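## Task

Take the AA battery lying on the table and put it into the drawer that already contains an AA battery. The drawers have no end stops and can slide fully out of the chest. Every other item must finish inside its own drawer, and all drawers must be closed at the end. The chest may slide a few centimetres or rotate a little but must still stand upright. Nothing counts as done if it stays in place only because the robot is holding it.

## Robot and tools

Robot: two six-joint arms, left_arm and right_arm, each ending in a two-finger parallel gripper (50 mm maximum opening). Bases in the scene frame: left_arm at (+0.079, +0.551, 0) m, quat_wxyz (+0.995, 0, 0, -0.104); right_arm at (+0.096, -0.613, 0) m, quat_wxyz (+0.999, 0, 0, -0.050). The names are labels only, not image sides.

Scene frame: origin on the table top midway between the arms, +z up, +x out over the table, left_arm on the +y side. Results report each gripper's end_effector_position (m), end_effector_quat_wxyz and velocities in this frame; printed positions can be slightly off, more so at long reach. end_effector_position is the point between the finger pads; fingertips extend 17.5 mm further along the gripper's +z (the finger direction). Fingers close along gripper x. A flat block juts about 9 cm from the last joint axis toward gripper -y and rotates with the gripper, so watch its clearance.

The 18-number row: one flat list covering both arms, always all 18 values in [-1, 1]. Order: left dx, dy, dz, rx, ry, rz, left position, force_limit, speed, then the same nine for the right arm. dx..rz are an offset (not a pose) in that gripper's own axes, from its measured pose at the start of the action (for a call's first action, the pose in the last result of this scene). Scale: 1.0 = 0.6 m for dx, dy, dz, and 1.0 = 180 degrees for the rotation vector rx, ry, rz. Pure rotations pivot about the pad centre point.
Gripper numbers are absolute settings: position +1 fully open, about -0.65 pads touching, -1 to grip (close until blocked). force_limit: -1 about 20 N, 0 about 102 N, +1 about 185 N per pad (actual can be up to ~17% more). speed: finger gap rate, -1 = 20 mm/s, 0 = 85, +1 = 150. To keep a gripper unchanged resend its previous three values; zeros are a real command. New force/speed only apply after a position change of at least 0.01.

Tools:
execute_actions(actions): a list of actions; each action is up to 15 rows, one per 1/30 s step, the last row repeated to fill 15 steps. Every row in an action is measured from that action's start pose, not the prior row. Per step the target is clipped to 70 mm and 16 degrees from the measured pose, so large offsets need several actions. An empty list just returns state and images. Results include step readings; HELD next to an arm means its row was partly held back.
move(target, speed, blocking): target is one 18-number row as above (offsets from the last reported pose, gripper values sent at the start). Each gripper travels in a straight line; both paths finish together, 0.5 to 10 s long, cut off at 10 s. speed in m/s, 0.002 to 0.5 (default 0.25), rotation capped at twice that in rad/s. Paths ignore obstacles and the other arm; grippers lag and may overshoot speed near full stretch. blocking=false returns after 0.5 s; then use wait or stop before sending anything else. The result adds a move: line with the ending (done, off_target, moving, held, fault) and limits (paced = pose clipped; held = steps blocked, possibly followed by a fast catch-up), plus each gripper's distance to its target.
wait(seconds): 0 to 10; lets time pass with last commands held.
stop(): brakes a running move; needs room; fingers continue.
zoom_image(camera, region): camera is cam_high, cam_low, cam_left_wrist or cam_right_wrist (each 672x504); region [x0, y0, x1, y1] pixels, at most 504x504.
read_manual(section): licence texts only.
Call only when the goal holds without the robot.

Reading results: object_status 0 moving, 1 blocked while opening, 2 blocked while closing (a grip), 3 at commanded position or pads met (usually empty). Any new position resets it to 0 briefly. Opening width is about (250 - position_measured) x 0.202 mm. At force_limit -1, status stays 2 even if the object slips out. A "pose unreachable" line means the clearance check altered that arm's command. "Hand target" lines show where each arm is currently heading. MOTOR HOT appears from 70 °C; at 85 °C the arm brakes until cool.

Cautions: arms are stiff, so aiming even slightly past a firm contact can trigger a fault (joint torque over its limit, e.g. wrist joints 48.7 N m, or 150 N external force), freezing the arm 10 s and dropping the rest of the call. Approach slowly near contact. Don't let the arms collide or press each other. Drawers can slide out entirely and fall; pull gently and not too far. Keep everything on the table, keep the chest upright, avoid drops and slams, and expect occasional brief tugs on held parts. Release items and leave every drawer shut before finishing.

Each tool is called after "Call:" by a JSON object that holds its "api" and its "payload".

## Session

Call:
{"api": "execute_actions", "payload": {"actions": []}}

Scene clock: 0.00 s.
left_arm: end_effector_position=(+0.8588, -0.1195, +0.3575) position_measured=3 object_status=3 end_effector_quat_wxyz=(+0.032, +0.774, -0.624, +0.100) end_effector_velocity=(+0.000, +0.001, -0.001) end_effector_angular_velocity=(+0.002, +0.002, +0.002) | right_arm: end_effector_position=(+1.0359, -0.2515, +0.3031) position_measured=3 object_status=3 end_effector_quat_wxyz=(+0.003, +0.807, -0.583, +0.092) end_effector_velocity=(-0.000, -0.000, -0.001) end_effector_angular_velocity=(-0.000, +0.002, -0.002)
Joint positions: left_arm=[ 2.45  -1.122  1.351 -2.01  -1.588  2.025] | right_arm=[ 3.471 -1.105  1.402 -1.985 -1.714 -3.24 ]
Joint velocities: left_arm=[ 0.001  0.     0.     0.002  0.    -0.001] | right_arm=[-0.     0.001 -0.     0.001 -0.     0.001]
Hand target (left_arm): +0.859, -0.120, +0.357; +0.032, +0.774, -0.624, +0.100
Hand target (right_arm): +1.036, -0.251, +0.303; +0.003, +0.807, -0.583, +0.092

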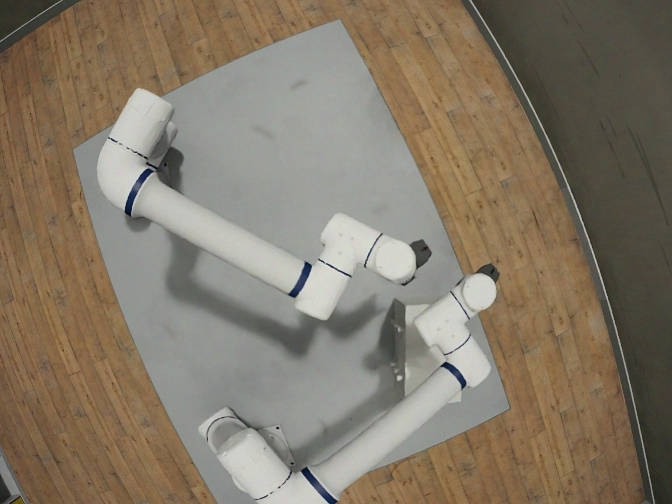

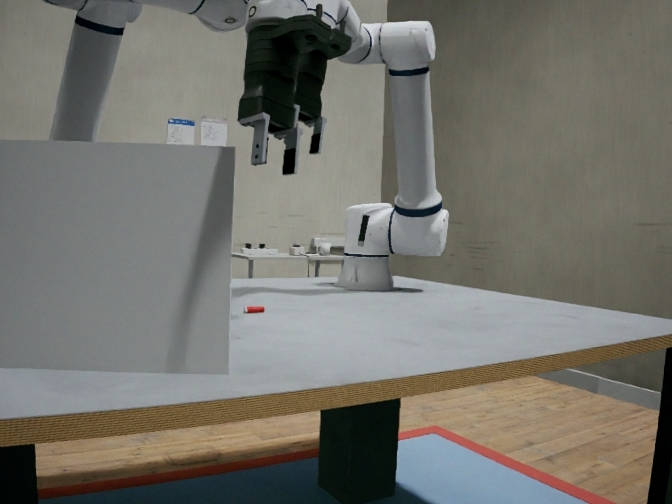

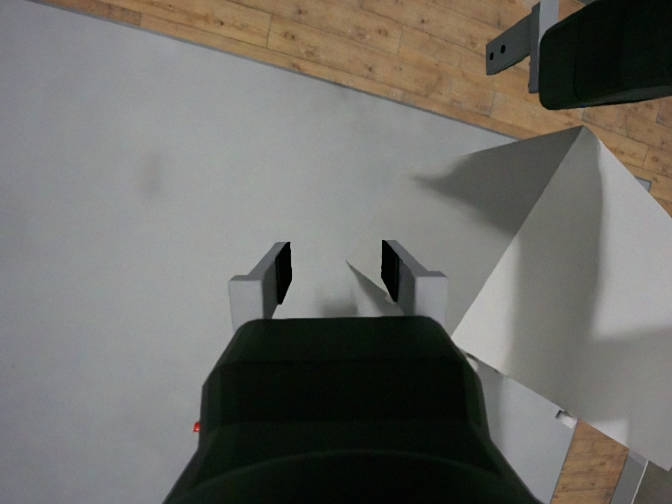

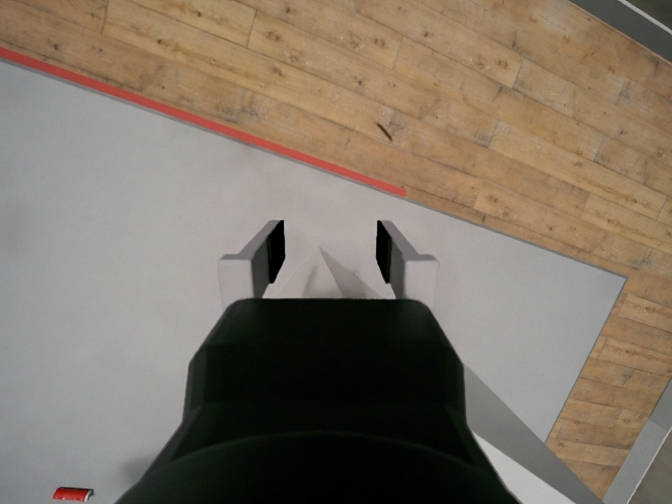

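Call:
{"api": "zoom_image", "payload": {"camera": "cam_high", "region": [300, 180, 540, 440]}}

Region (300, 180, 540, 440) of cam_high's 672x504 image, scaled by 1.938, with more detail than that image has; it fills the left 465 columns of this view, and the rest is white.

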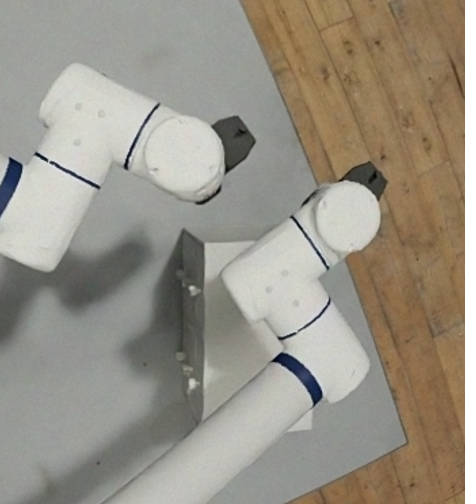

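Call:
{"api": "zoom_image", "payload": {"camera": "cam_high", "region": [370, 285, 480, 415]}}

Call:
{"api": "zoom_image", "payload": {"camera": "cam_left_wrist", "region": [330, 100, 672, 504]}}

Region (370, 285, 480, 415) of cam_high's 672x504 image, scaled by 3.877, with more detail than that image has; it fills the left 426 columns of this view, and the rest is white.

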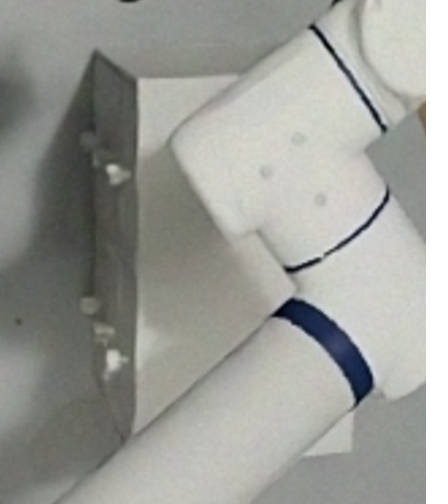

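Region (330, 100, 672, 504) of cam_left_wrist's 672x504 image, scaled by 1.248, with more detail than that image has; it fills the left 427 columns of this view, and the rest is white.

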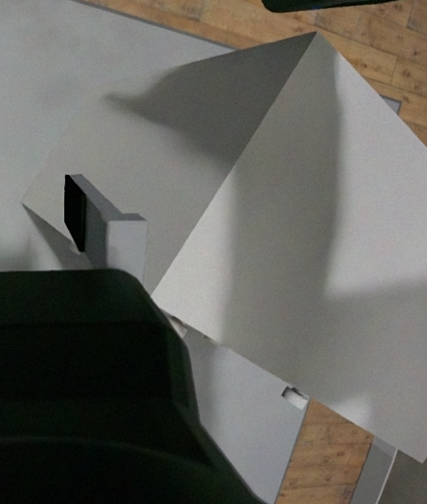

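Call:
{"api": "zoom_image", "payload": {"camera": "cam_right_wrist", "region": [20, 450, 130, 504]}}

Call:
{"api": "zoom_image", "payload": {"camera": "cam_low", "region": [220, 280, 300, 340]}}

Call:
{"api": "zoom_image", "payload": {"camera": "cam_left_wrist", "region": [160, 390, 260, 465]}}

Region (20, 450, 130, 504) of cam_right_wrist's 672x504 image, scaled by 4.582, with more detail than that image has; it fills the top 247 rows of this view, and the rest is white.

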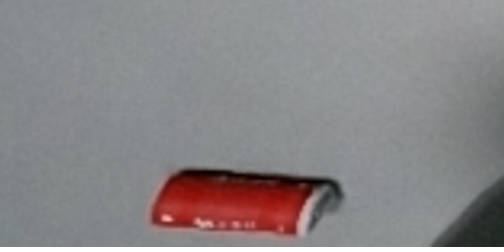

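Region (220, 280, 300, 340) of cam_low's 672x504 image, scaled by 6.300, with more detail than that image has; it fills the top 378 rows of this view, and the rest is white.

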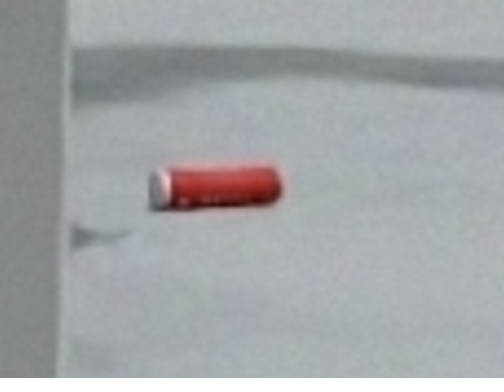

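Region (160, 390, 260, 465) of cam_left_wrist's 672x504 image, scaled by 5.040, with more detail than that image has; it fills the top 378 rows of this view, and the rest is white.

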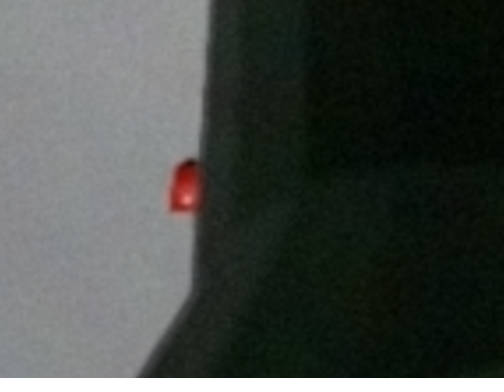

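Call:
{"api": "move", "payload": {"target": [-0.2962,0.5738,0.2162,0.0269,-0.0684,-0.4716,0.5,-0.5,0.3, -0.0862,0.2156,-0.2850,0.1355,0.0408,0.1071,0.45,-0.4,0.3], "speed": 0.4}}

Scene clock: 122.57 s.
left_arm: end_effector_position=(+0.5036, -0.0476, +0.1695) position_measured=78 object_status=3 end_effector_quat_wxyz=(-0.000, +0.998, +0.065, +0.000) end_effector_velocity=(-0.003, +0.000, -0.001) end_effector_angular_velocity=(+0.000, +0.000, +0.010) | right_arm: end_effector_position=(+0.8740, -0.2248, +0.4510) position_measured=85 object_status=3 end_effector_quat_wxyz=(-0.145, +0.674, -0.675, +0.262) end_effector_velocity=(-0.001, +0.001, +0.002) end_effector_angular_velocity=(+0.001, -0.006, -0.001)
Joint positions: left_arm=[ 2.144 -1.326  1.935 -2.18  -1.57   0.235] | right_arm=[ 3.627 -1.455  1.78  -2.396 -1.932 -2.847]
Joint velocities: left_arm=[-0.003 -0.001  0.005 -0.003 -0.    -0.014] | right_arm=[ 0.002 -0.003  0.002 -0.004 -0.003  0.003]
Hand target (left_arm): +0.503, -0.047, +0.169; -0.000, +0.998, +0.065, +0.000
Hand target (right_arm): +0.874, -0.225, +0.451; -0.145, +0.674, -0.675, +0.262
Off the commanded pose (left_arm): 0.001 m, 0 deg.
Off the commanded pose (right_arm): 0.001 m, 0 deg.
move: done

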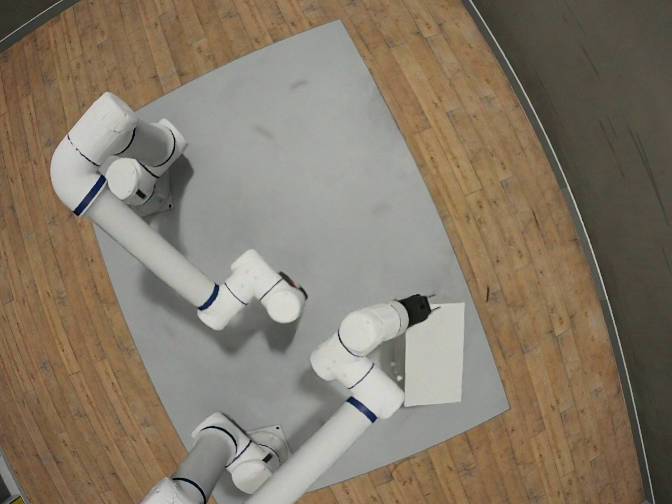

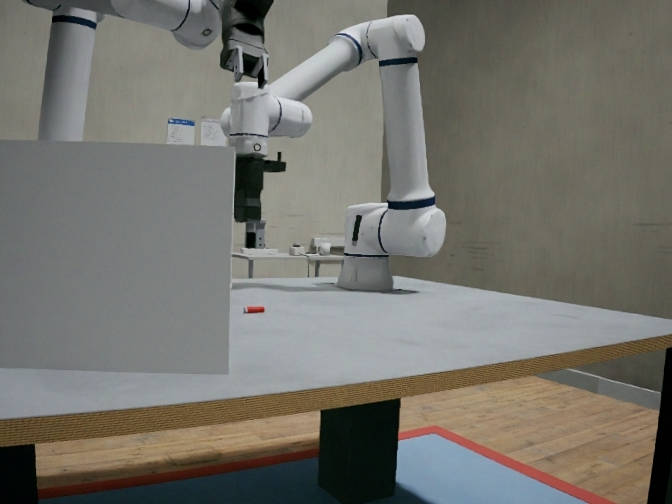

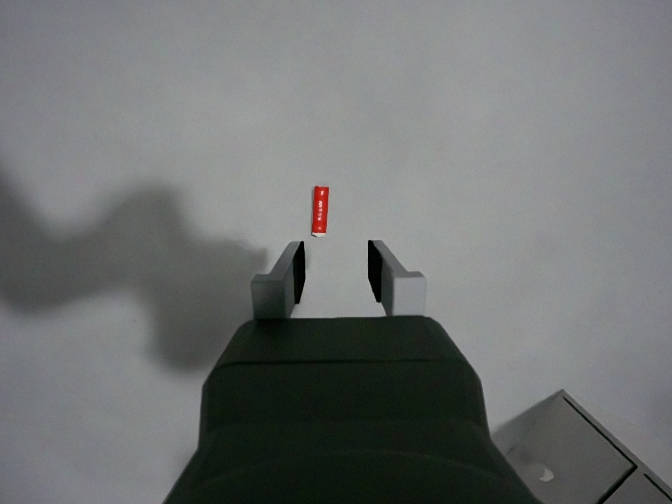

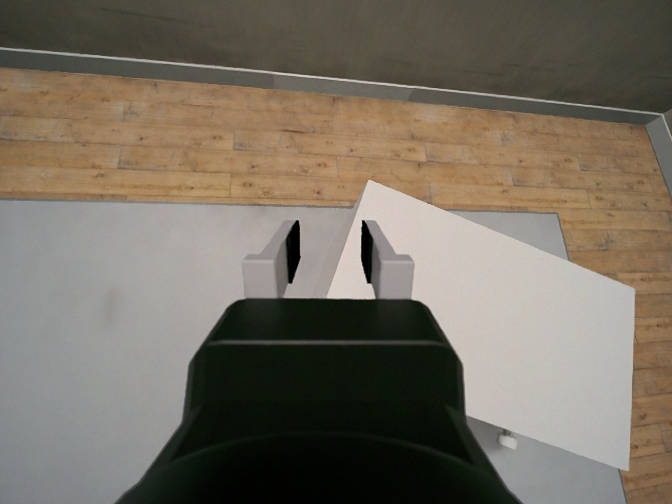

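Call:
{"api": "execute_actions", "payload": {"actions": []}}

Scene clock: 149.10 s.
left_arm: end_effector_position=(+0.5032, -0.0475, +0.1693) position_measured=78 object_status=3 end_effector_quat_wxyz=(-0.000, +0.998, +0.065, +0.000) end_effector_velocity=(-0.000, +0.000, -0.000) end_effector_angular_velocity=(+0.000, +0.001, +0.000) | right_arm: end_effector_position=(+0.8738, -0.2248, +0.4512) position_measured=85 object_status=3 end_effector_quat_wxyz=(-0.145, +0.674, -0.675, +0.262) end_effector_velocity=(-0.000, +0.000, +0.001) end_effector_angular_velocity=(+0.000, -0.001, +0.001)
Joint positions: left_arm=[ 2.144 -1.326  1.936 -2.18  -1.57   0.233] | right_arm=[ 3.627 -1.455  1.78  -2.397 -1.932 -2.847]
Joint velocities: left_arm=[-0.     0.     0.001 -0.    -0.001 -0.   ] | right_arm=[ 0.    -0.001  0.    -0.001  0.    -0.001]
Hand target (left_arm): +0.503, -0.047, +0.169; -0.000, +0.998, +0.065, +0.000
Hand target (right_arm): +0.874, -0.225, +0.451; -0.145, +0.674, -0.675, +0.262
Off the commanded pose (left_arm): 0.001 m, 0 deg.
Off the commanded pose (right_arm): 0.001 m, 0 deg.

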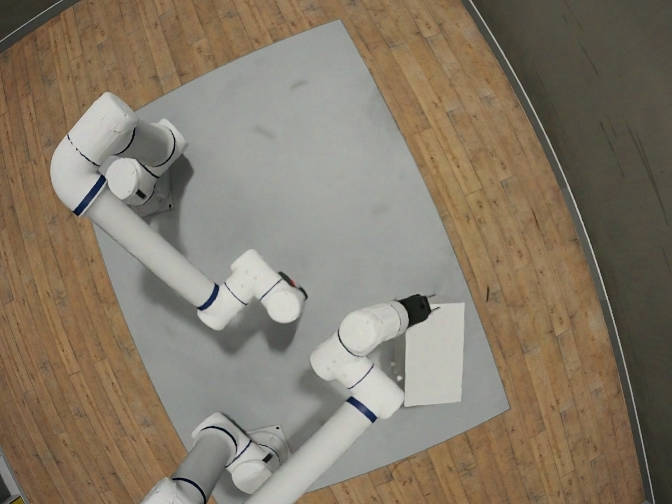

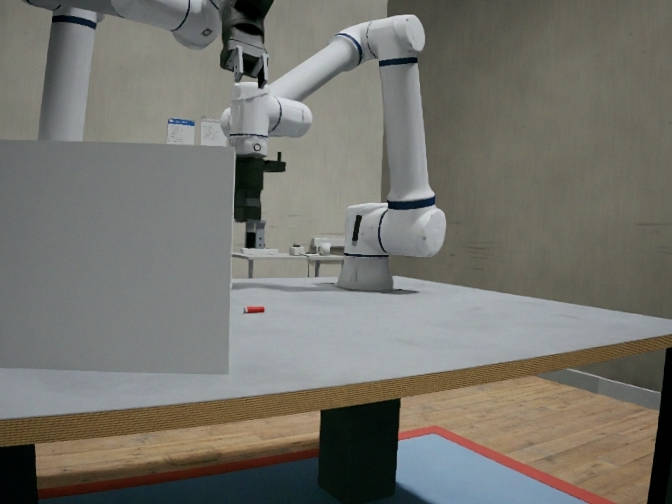

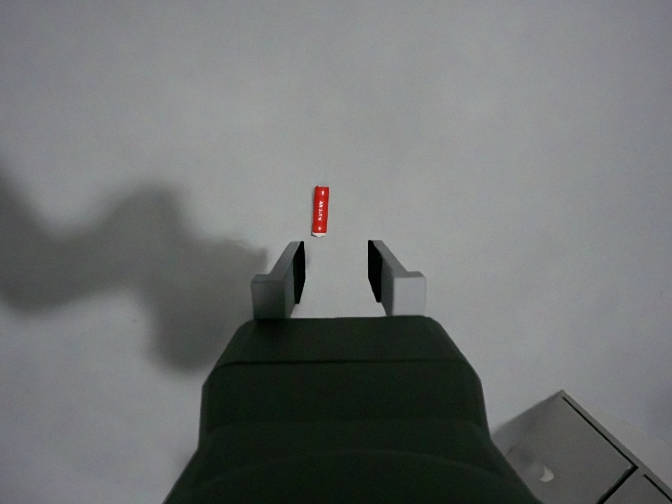

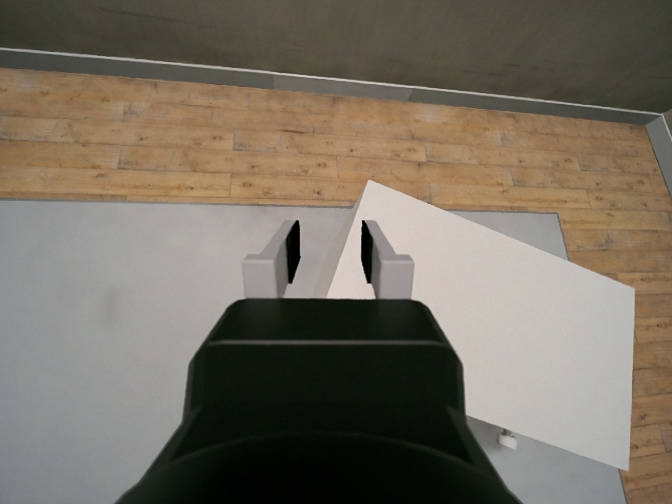

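Call:
{"api": "zoom_image", "payload": {"camera": "cam_left_wrist", "region": [271, 160, 391, 280]}}

Call:
{"api": "zoom_image", "payload": {"camera": "cam_high", "region": [330, 260, 530, 440]}}

Region (271, 160, 391, 280) of cam_left_wrist's 672x504 image, scaled by 4.200, with more detail than that image has.

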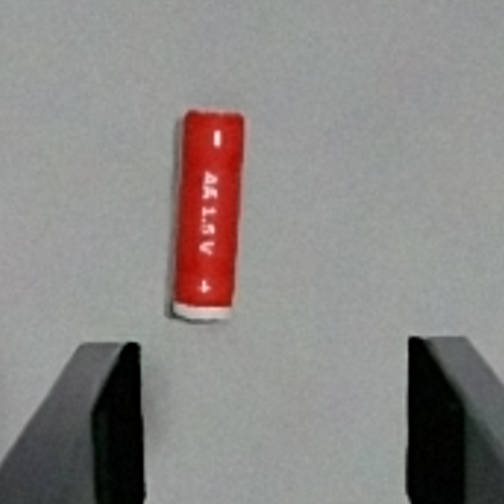

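Region (330, 260, 530, 440) of cam_high's 672x504 image, scaled by 2.520, with more detail than that image has; it fills the top 454 rows of this view, and the rest is white.

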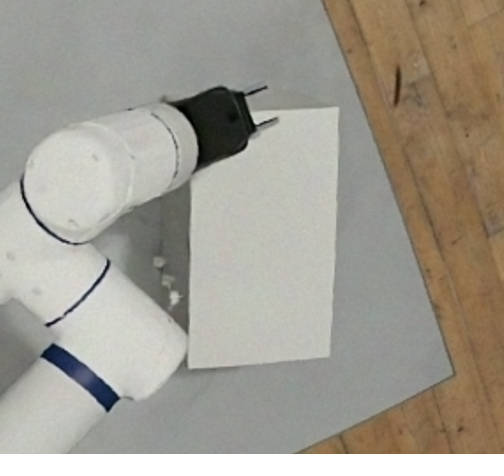

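Call:
{"api": "move", "payload": {"target": [-0.025, -0.015, 0.165, 0, 0, 0.028, 0.5, -0.5, 0.3, 0.2508, 0.5033, 0.0383, 0.1362, 0.0411, 0.1074, 0.45, -0.4, 0.3], "speed": 0.3}}

Scene clock: 270.93 s.
left_arm: end_effector_position=(+0.4874, -0.0405, +0.0704) position_measured=78 object_status=3 end_effector_quat_wxyz=(-0.000, +1.000, +0.022, +0.000) end_effector_velocity=(+0.000, +0.000, -0.001) end_effector_angular_velocity=(+0.000, -0.001, -0.002) | right_arm: end_effector_position=(+0.6264, -0.3910, +0.2915) position_measured=85 object_status=3 end_effector_quat_wxyz=(+0.282, -0.488, +0.715, -0.413) end_effector_velocity=(-0.002, -0.002, -0.001) end_effector_angular_velocity=(+0.001, -0.009, -0.002)
Joint positions: left_arm=[ 2.124 -1.234  2.034 -2.371 -1.57   0.301] | right_arm=[ 3.658 -1.558  2.566 -3.462 -2.233 -2.674]
Joint velocities: left_arm=[ 0.     0.001  0.    -0.001  0.001  0.002] | right_arm=[-0.     0.006  0.007 -0.022 -0.003 -0.001]
Hand target (left_arm): +0.487, -0.040, +0.070; -0.000, +1.000, +0.022, +0.000
Hand target (right_arm): +0.626, -0.391, +0.291; +0.282, -0.488, +0.715, -0.413
Off the commanded pose (left_arm): 0.000 m, 0 deg.
Off the commanded pose (right_arm): 0.002 m, 0 deg.
move: done

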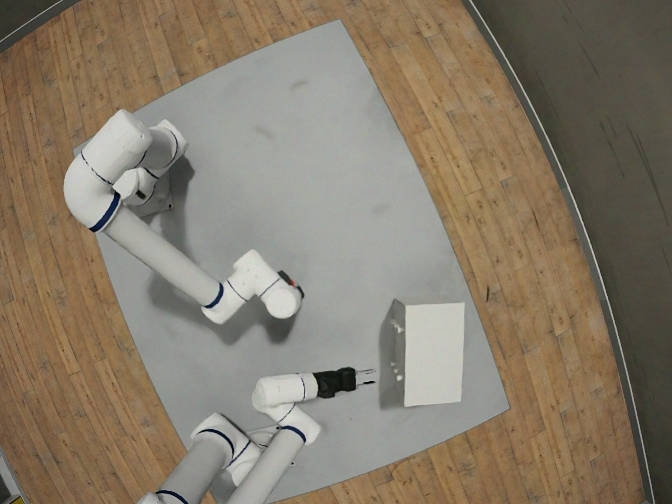

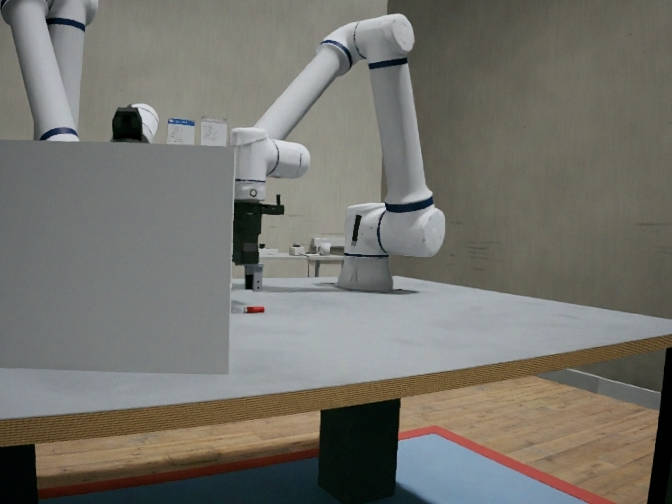

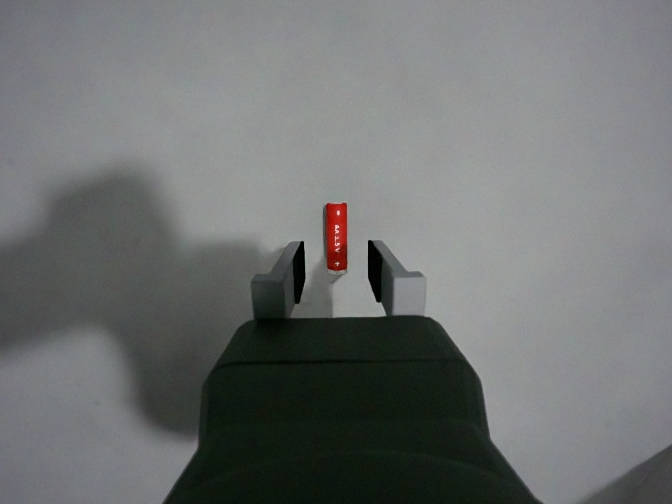

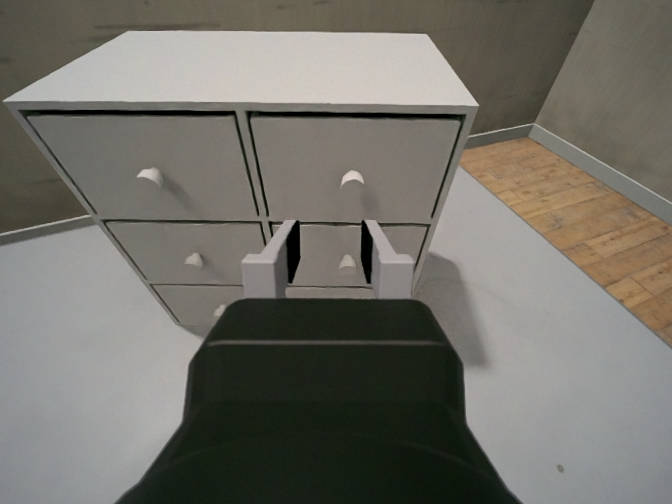

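Call:
{"api": "zoom_image", "payload": {"camera": "cam_left_wrist", "region": [276, 180, 396, 300]}}

Call:
{"api": "zoom_image", "payload": {"camera": "cam_right_wrist", "region": [230, 80, 490, 310]}}

Region (276, 180, 396, 300) of cam_left_wrist's 672x504 image, scaled by 4.200, with more detail than that image has.

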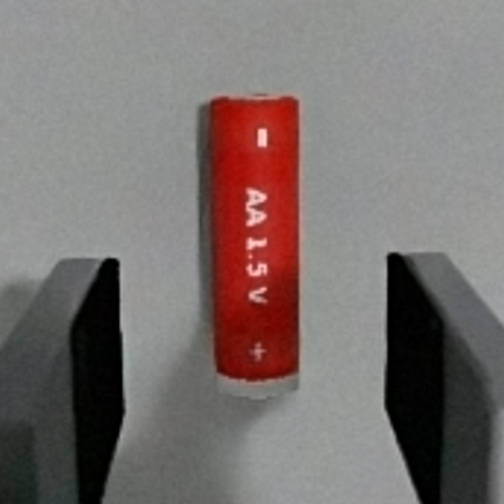

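Region (230, 80, 490, 310) of cam_right_wrist's 672x504 image, scaled by 1.938, with more detail than that image has; it fills the top 446 rows of this view, and the rest is white.

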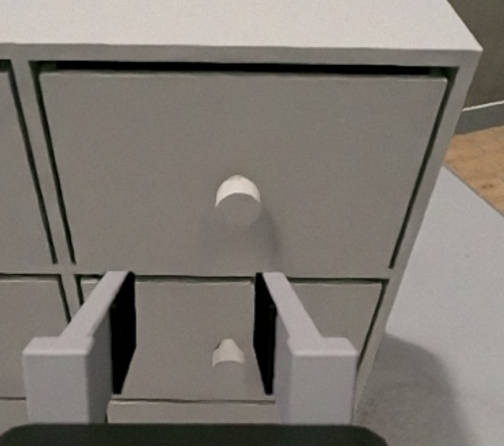

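Call:
{"api": "zoom_image", "payload": {"camera": "cam_right_wrist", "region": [0, 20, 260, 330]}}

Call:
{"api": "zoom_image", "payload": {"camera": "cam_right_wrist", "region": [230, 20, 490, 140]}}

Region (0, 20, 260, 330) of cam_right_wrist's 672x504 image, scaled by 1.626, with more detail than that image has; it fills the left 423 columns of this view, and the rest is white.

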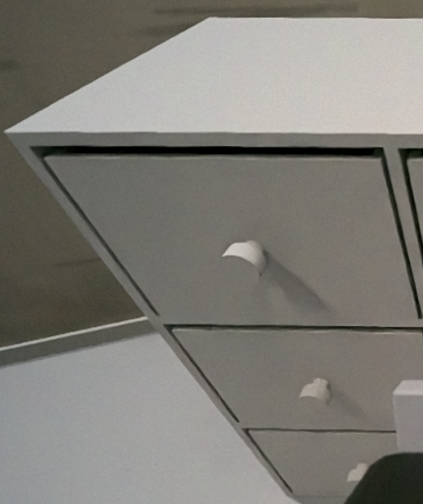

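Region (230, 20, 490, 140) of cam_right_wrist's 672x504 image, scaled by 1.938, with more detail than that image has; it fills the top 233 rows of this view, and the rest is white.

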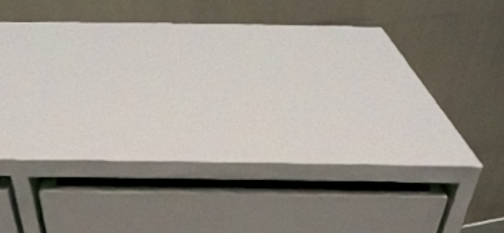

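Call:
{"api": "execute_actions", "payload": {"actions": [[[0,-0.0002,0.004,0,0,0,0.5,-0.5,0.3,0.0017,-0.0011,0.007,0,0,0,0.45,-0.4,0.3],[0,-0.0005,0.01,0,0,0,0.5,-0.5,0.3,0.0041,-0.0027,0.017,0,0,0,0.45,-0.4,0.3],[0,-0.0009,0.018,0,0,0,0.5,-0.5,0.3,0.0074,-0.0049,0.031,0,0,0,0.45,-0.4,0.3],[0,-0.0013,0.0267,0,0,0,0.5,-0.5,0.3,0.011,-0.0072,0.046,0,0,0,0.45,-0.4,0.3],[0,-0.0017,0.035,0,0,0,0.5,-0.5,0.3,0.0146,-0.0096,0.061,0,0,0,0.45,-0.4,0.3],[0,-0.0022,0.044,0,0,0,0.5,-0.5,0.3,0.0182,-0.012,0.076,0,0,0,0.45,-0.4,0.3],[0,-0.0026,0.052,0,0,0,0.5,-0.5,0.3,0.0215,-0.0141,0.0895,0,0,0,0.45,-0.4,0.3],[0,-0.0029,0.059,0,0,0,0.5,-0.5,0.3,0.0243,-0.016,0.101,0,0,0,0.45,-0.4,0.3],[0,-0.0032,0.064,0,0,0,0.5,-0.5,0.3,0.0264,-0.0174,0.11,0,0,0,0.45,-0.4,0.3],[0,-0.0033,0.0667,0,0,0,0.5,-0.5,0.3,0.0275,-0.0181,0.1147,0,0,0,0.45,-0.4,0.3]]]}}

Scene clock: 391.43 s.
left_arm: end_effector_position=(+0.4873, -0.0385, +0.0343) position_measured=78 object_status=3 end_effector_quat_wxyz=(-0.000, +1.000, +0.022, +0.000) end_effector_velocity=(+0.001, -0.000, -0.029) end_effector_angular_velocity=(-0.003, -0.001, -0.001) | right_arm: end_effector_position=(+0.6748, -0.4265, +0.2691) position_measured=85 object_status=3 end_effector_quat_wxyz=(+0.281, -0.488, +0.716, -0.413) end_effector_velocity=(+0.045, -0.029, -0.020) end_effector_angular_velocity=(+0.001, -0.009, +0.010)
Joint positions: left_arm=[ 2.125 -1.187  2.055 -2.438 -1.571  0.302] | right_arm=[ 3.531 -1.468  2.555 -3.594 -2.135 -2.767]
Joint velocities: left_arm=[ 0.001  0.041  0.014 -0.058  0.     0.001] | right_arm=[-0.105  0.092 -0.016 -0.128  0.092 -0.082]
Hand target (left_arm): +0.487, -0.038, +0.030; -0.000, +1.000, +0.022, +0.000
Hand target (right_arm): +0.681, -0.430, +0.266; +0.282, -0.488, +0.715, -0.413
Off the commanded pose (left_arm): 0.004 m, 0 deg.
Off the commanded pose (right_arm): 0.008 m, 0 deg.
Step readings (end_effector_position):
0: left_arm (+0.4874, -0.0405, +0.0703) | right_arm (+0.6261, -0.3912, +0.2913)
1: left_arm (+0.4874, -0.0405, +0.0702) | right_arm (+0.6262, -0.3913, +0.2912)
2: left_arm (+0.4874, -0.0405, +0.0696) | right_arm (+0.6271, -0.3920, +0.2907)
4: left_arm (+0.4873, -0.0403, +0.0659) | right_arm (+0.6319, -0.3955, +0.2884)
8: left_arm (+0.4871, -0.0394, +0.0519) | right_arm (+0.6506, -0.4093, +0.2801)
15: end_effector_position above

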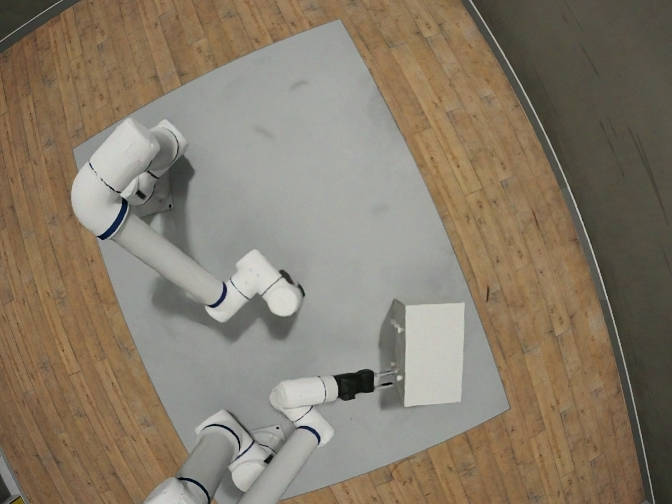

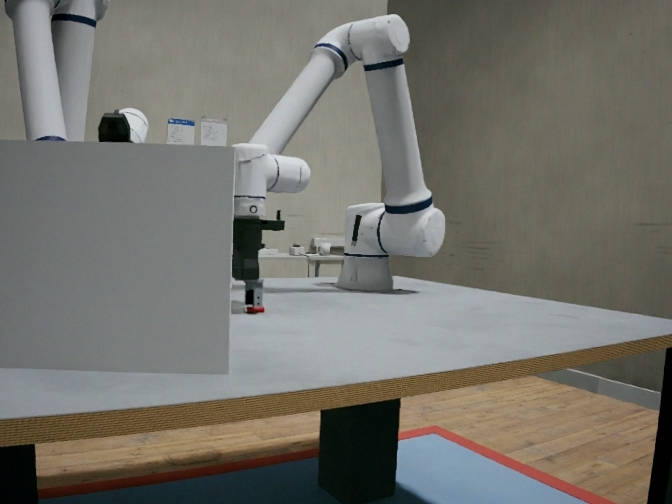

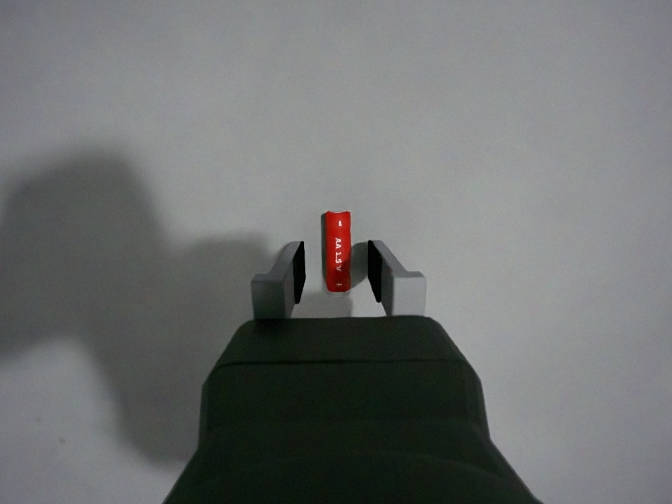

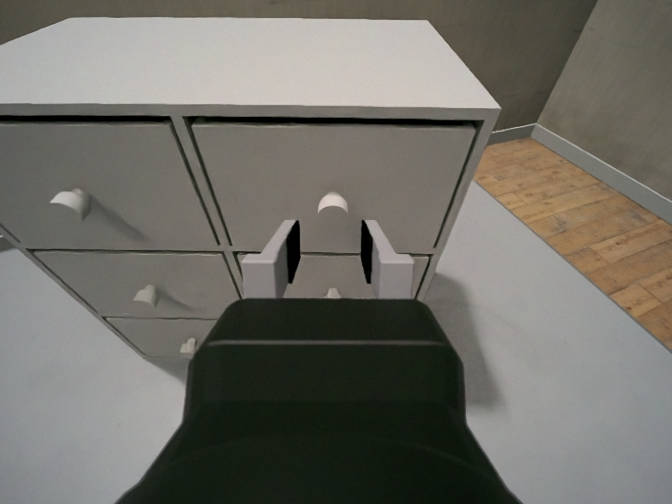

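Call:
{"api": "execute_actions", "payload": {"actions": []}}

Scene clock: 395.03 s.
left_arm: end_effector_position=(+0.4874, -0.0384, +0.0304) position_measured=78 object_status=3 end_effector_quat_wxyz=(-0.000, +1.000, +0.022, +0.000) end_effector_velocity=(-0.000, -0.000, +0.000) end_effector_angular_velocity=(+0.000, -0.000, -0.001) | right_arm: end_effector_position=(+0.6806, -0.4302, +0.2664) position_measured=85 object_status=3 end_effector_quat_wxyz=(+0.282, -0.488, +0.715, -0.413) end_effector_velocity=(-0.000, +0.000, +0.000) end_effector_angular_velocity=(+0.000, -0.001, +0.000)
Joint positions: left_arm=[ 2.125 -1.182  2.057 -2.446 -1.571  0.302] | right_arm=[ 3.518 -1.456  2.553 -3.611 -2.123 -2.778]
Joint velocities: left_arm=[-0.  0. -0.  0.  0.  0.] | right_arm=[ 0.     0.     0.    -0.001 -0.     0.   ]
Hand target (left_arm): +0.487, -0.038, +0.030; -0.000, +1.000, +0.022, +0.000
Hand target (right_arm): +0.681, -0.430, +0.266; +0.282, -0.488, +0.715, -0.413
Off the commanded pose (left_arm): 0.000 m, 0 deg.
Off the commanded pose (right_arm): 0.000 m, 0 deg.

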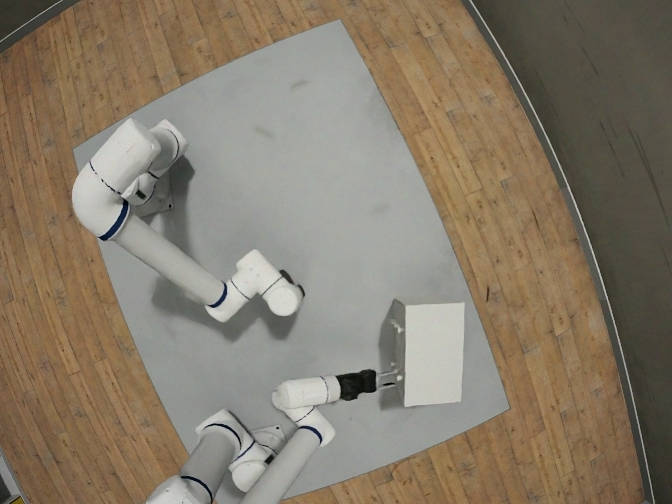

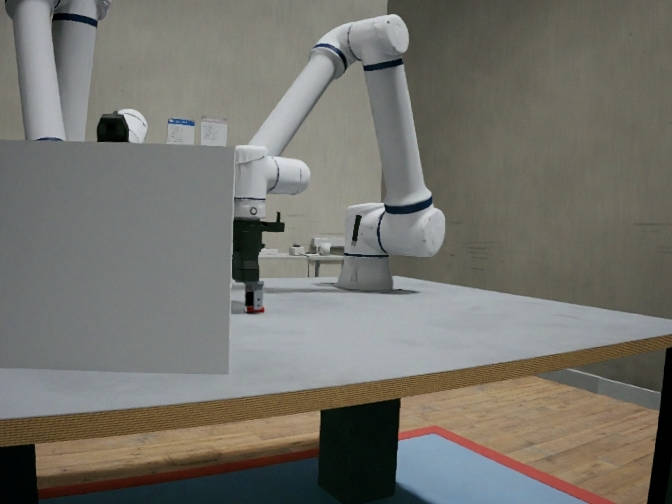

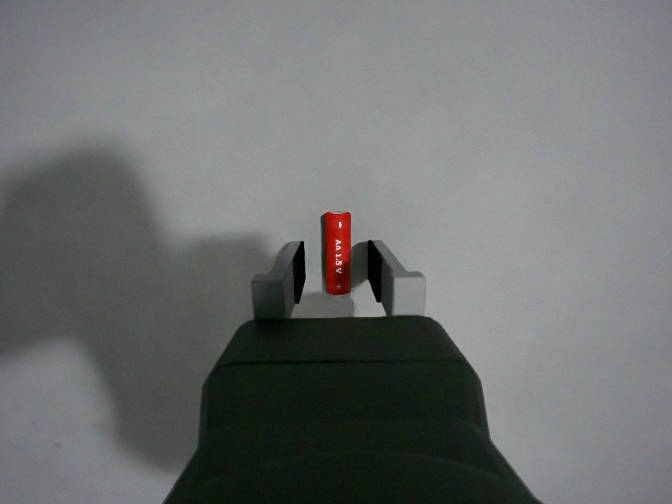

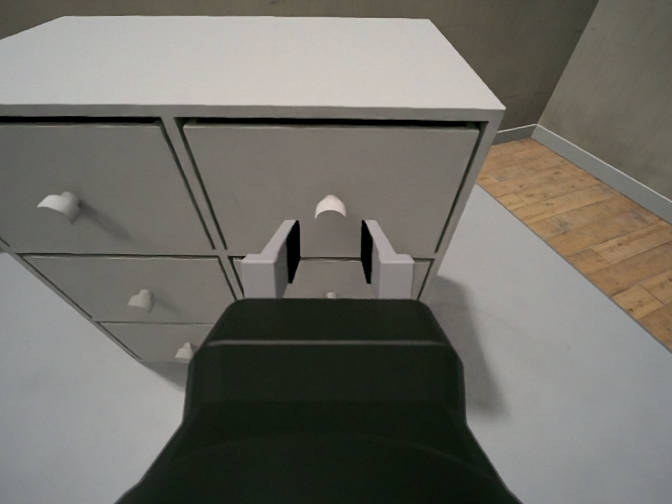

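Call:
{"api": "zoom_image", "payload": {"camera": "cam_right_wrist", "region": [170, 90, 510, 310]}}

Call:
{"api": "zoom_image", "payload": {"camera": "cam_left_wrist", "region": [276, 190, 396, 320]}}

Call:
{"api": "zoom_image", "payload": {"camera": "cam_low", "region": [225, 260, 305, 330]}}

Region (170, 90, 510, 310) of cam_right_wrist's 672x504 image, scaled by 1.482, with more detail than that image has; it fills the top 326 rows of this view, and the rest is white.

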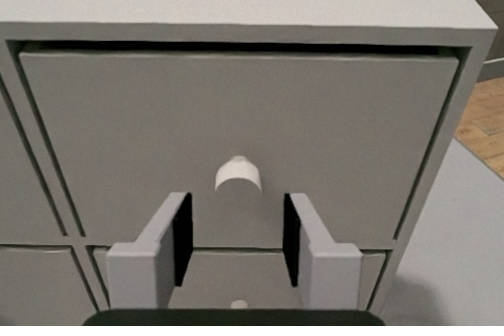

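Region (276, 190, 396, 320) of cam_left_wrist's 672x504 image, scaled by 3.877, with more detail than that image has; it fills the left 465 columns of this view, and the rest is white.

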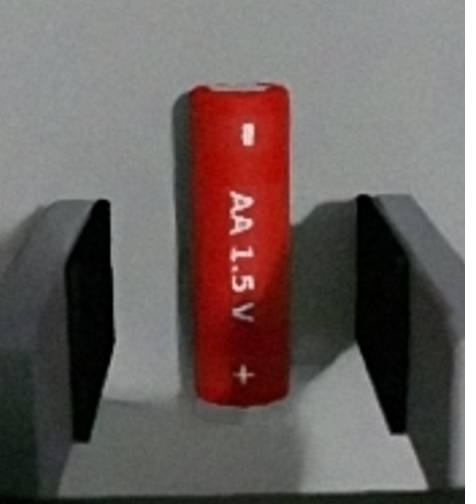

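Region (225, 260, 305, 330) of cam_low's 672x504 image, scaled by 6.300, with more detail than that image has; it fills the top 441 rows of this view, and the rest is white.

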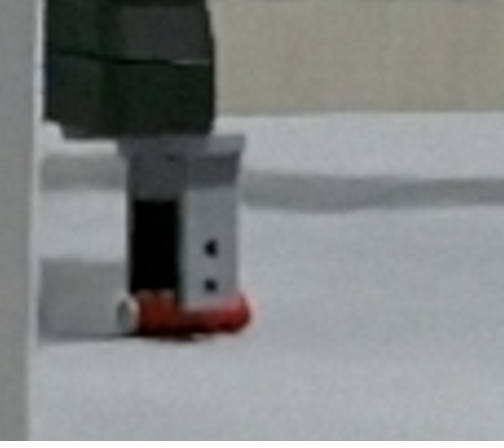

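Call:
{"api": "zoom_image", "payload": {"camera": "cam_right_wrist", "region": [290, 180, 370, 260]}}

Call:
{"api": "zoom_image", "payload": {"camera": "cam_right_wrist", "region": [20, 170, 120, 250]}}

Region (290, 180, 370, 260) of cam_right_wrist's 672x504 image, scaled by 6.300, with more detail than that image has.

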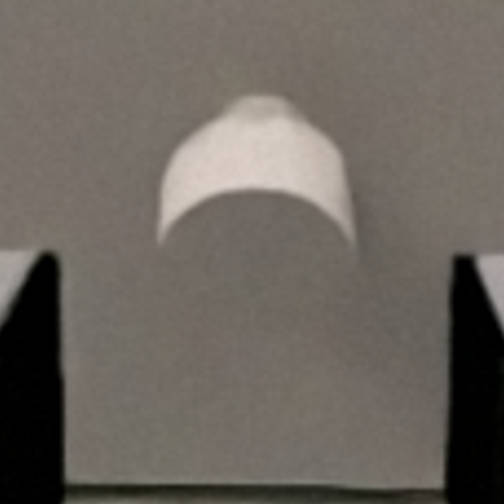

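Region (20, 170, 120, 250) of cam_right_wrist's 672x504 image, scaled by 5.040, with more detail than that image has; it fills the top 403 rows of this view, and the rest is white.

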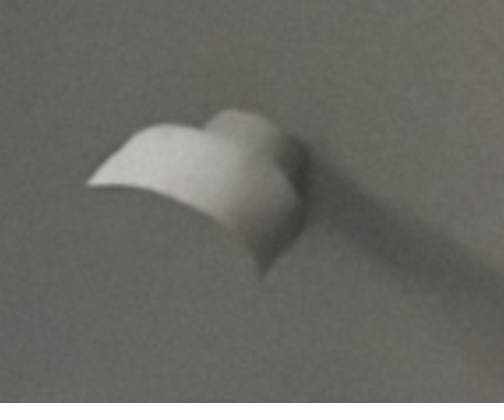

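Call:
{"api": "zoom_image", "payload": {"camera": "cam_high", "region": [350, 350, 430, 410]}}

Call:
{"api": "zoom_image", "payload": {"camera": "cam_right_wrist", "region": [160, 95, 260, 175]}}

Call:
{"api": "zoom_image", "payload": {"camera": "cam_right_wrist", "region": [420, 95, 520, 175]}}

Region (350, 350, 430, 410) of cam_high's 672x504 image, scaled by 6.300, with more detail than that image has; it fills the top 378 rows of this view, and the rest is white.

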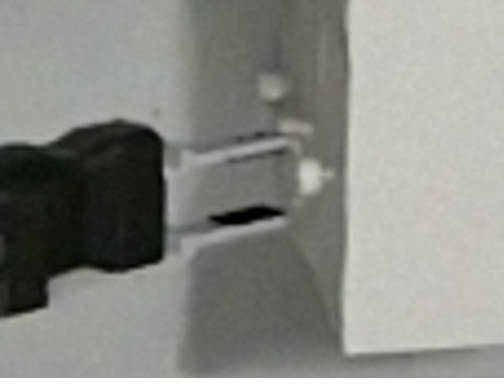

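Region (160, 95, 260, 175) of cam_right_wrist's 672x504 image, scaled by 5.040, with more detail than that image has; it fills the top 403 rows of this view, and the rest is white.

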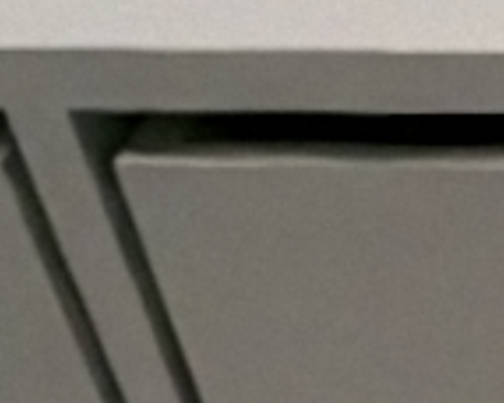

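Region (420, 95, 520, 175) of cam_right_wrist's 672x504 image, scaled by 5.040, with more detail than that image has; it fills the top 403 rows of this view, and the rest is white.

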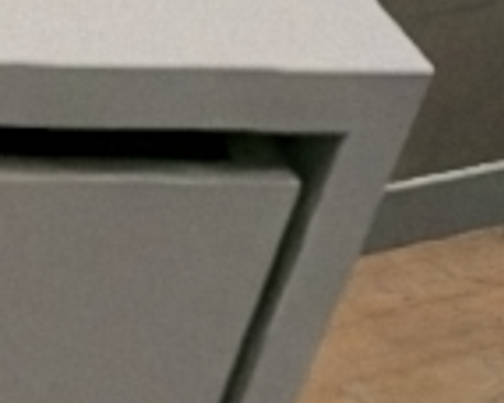

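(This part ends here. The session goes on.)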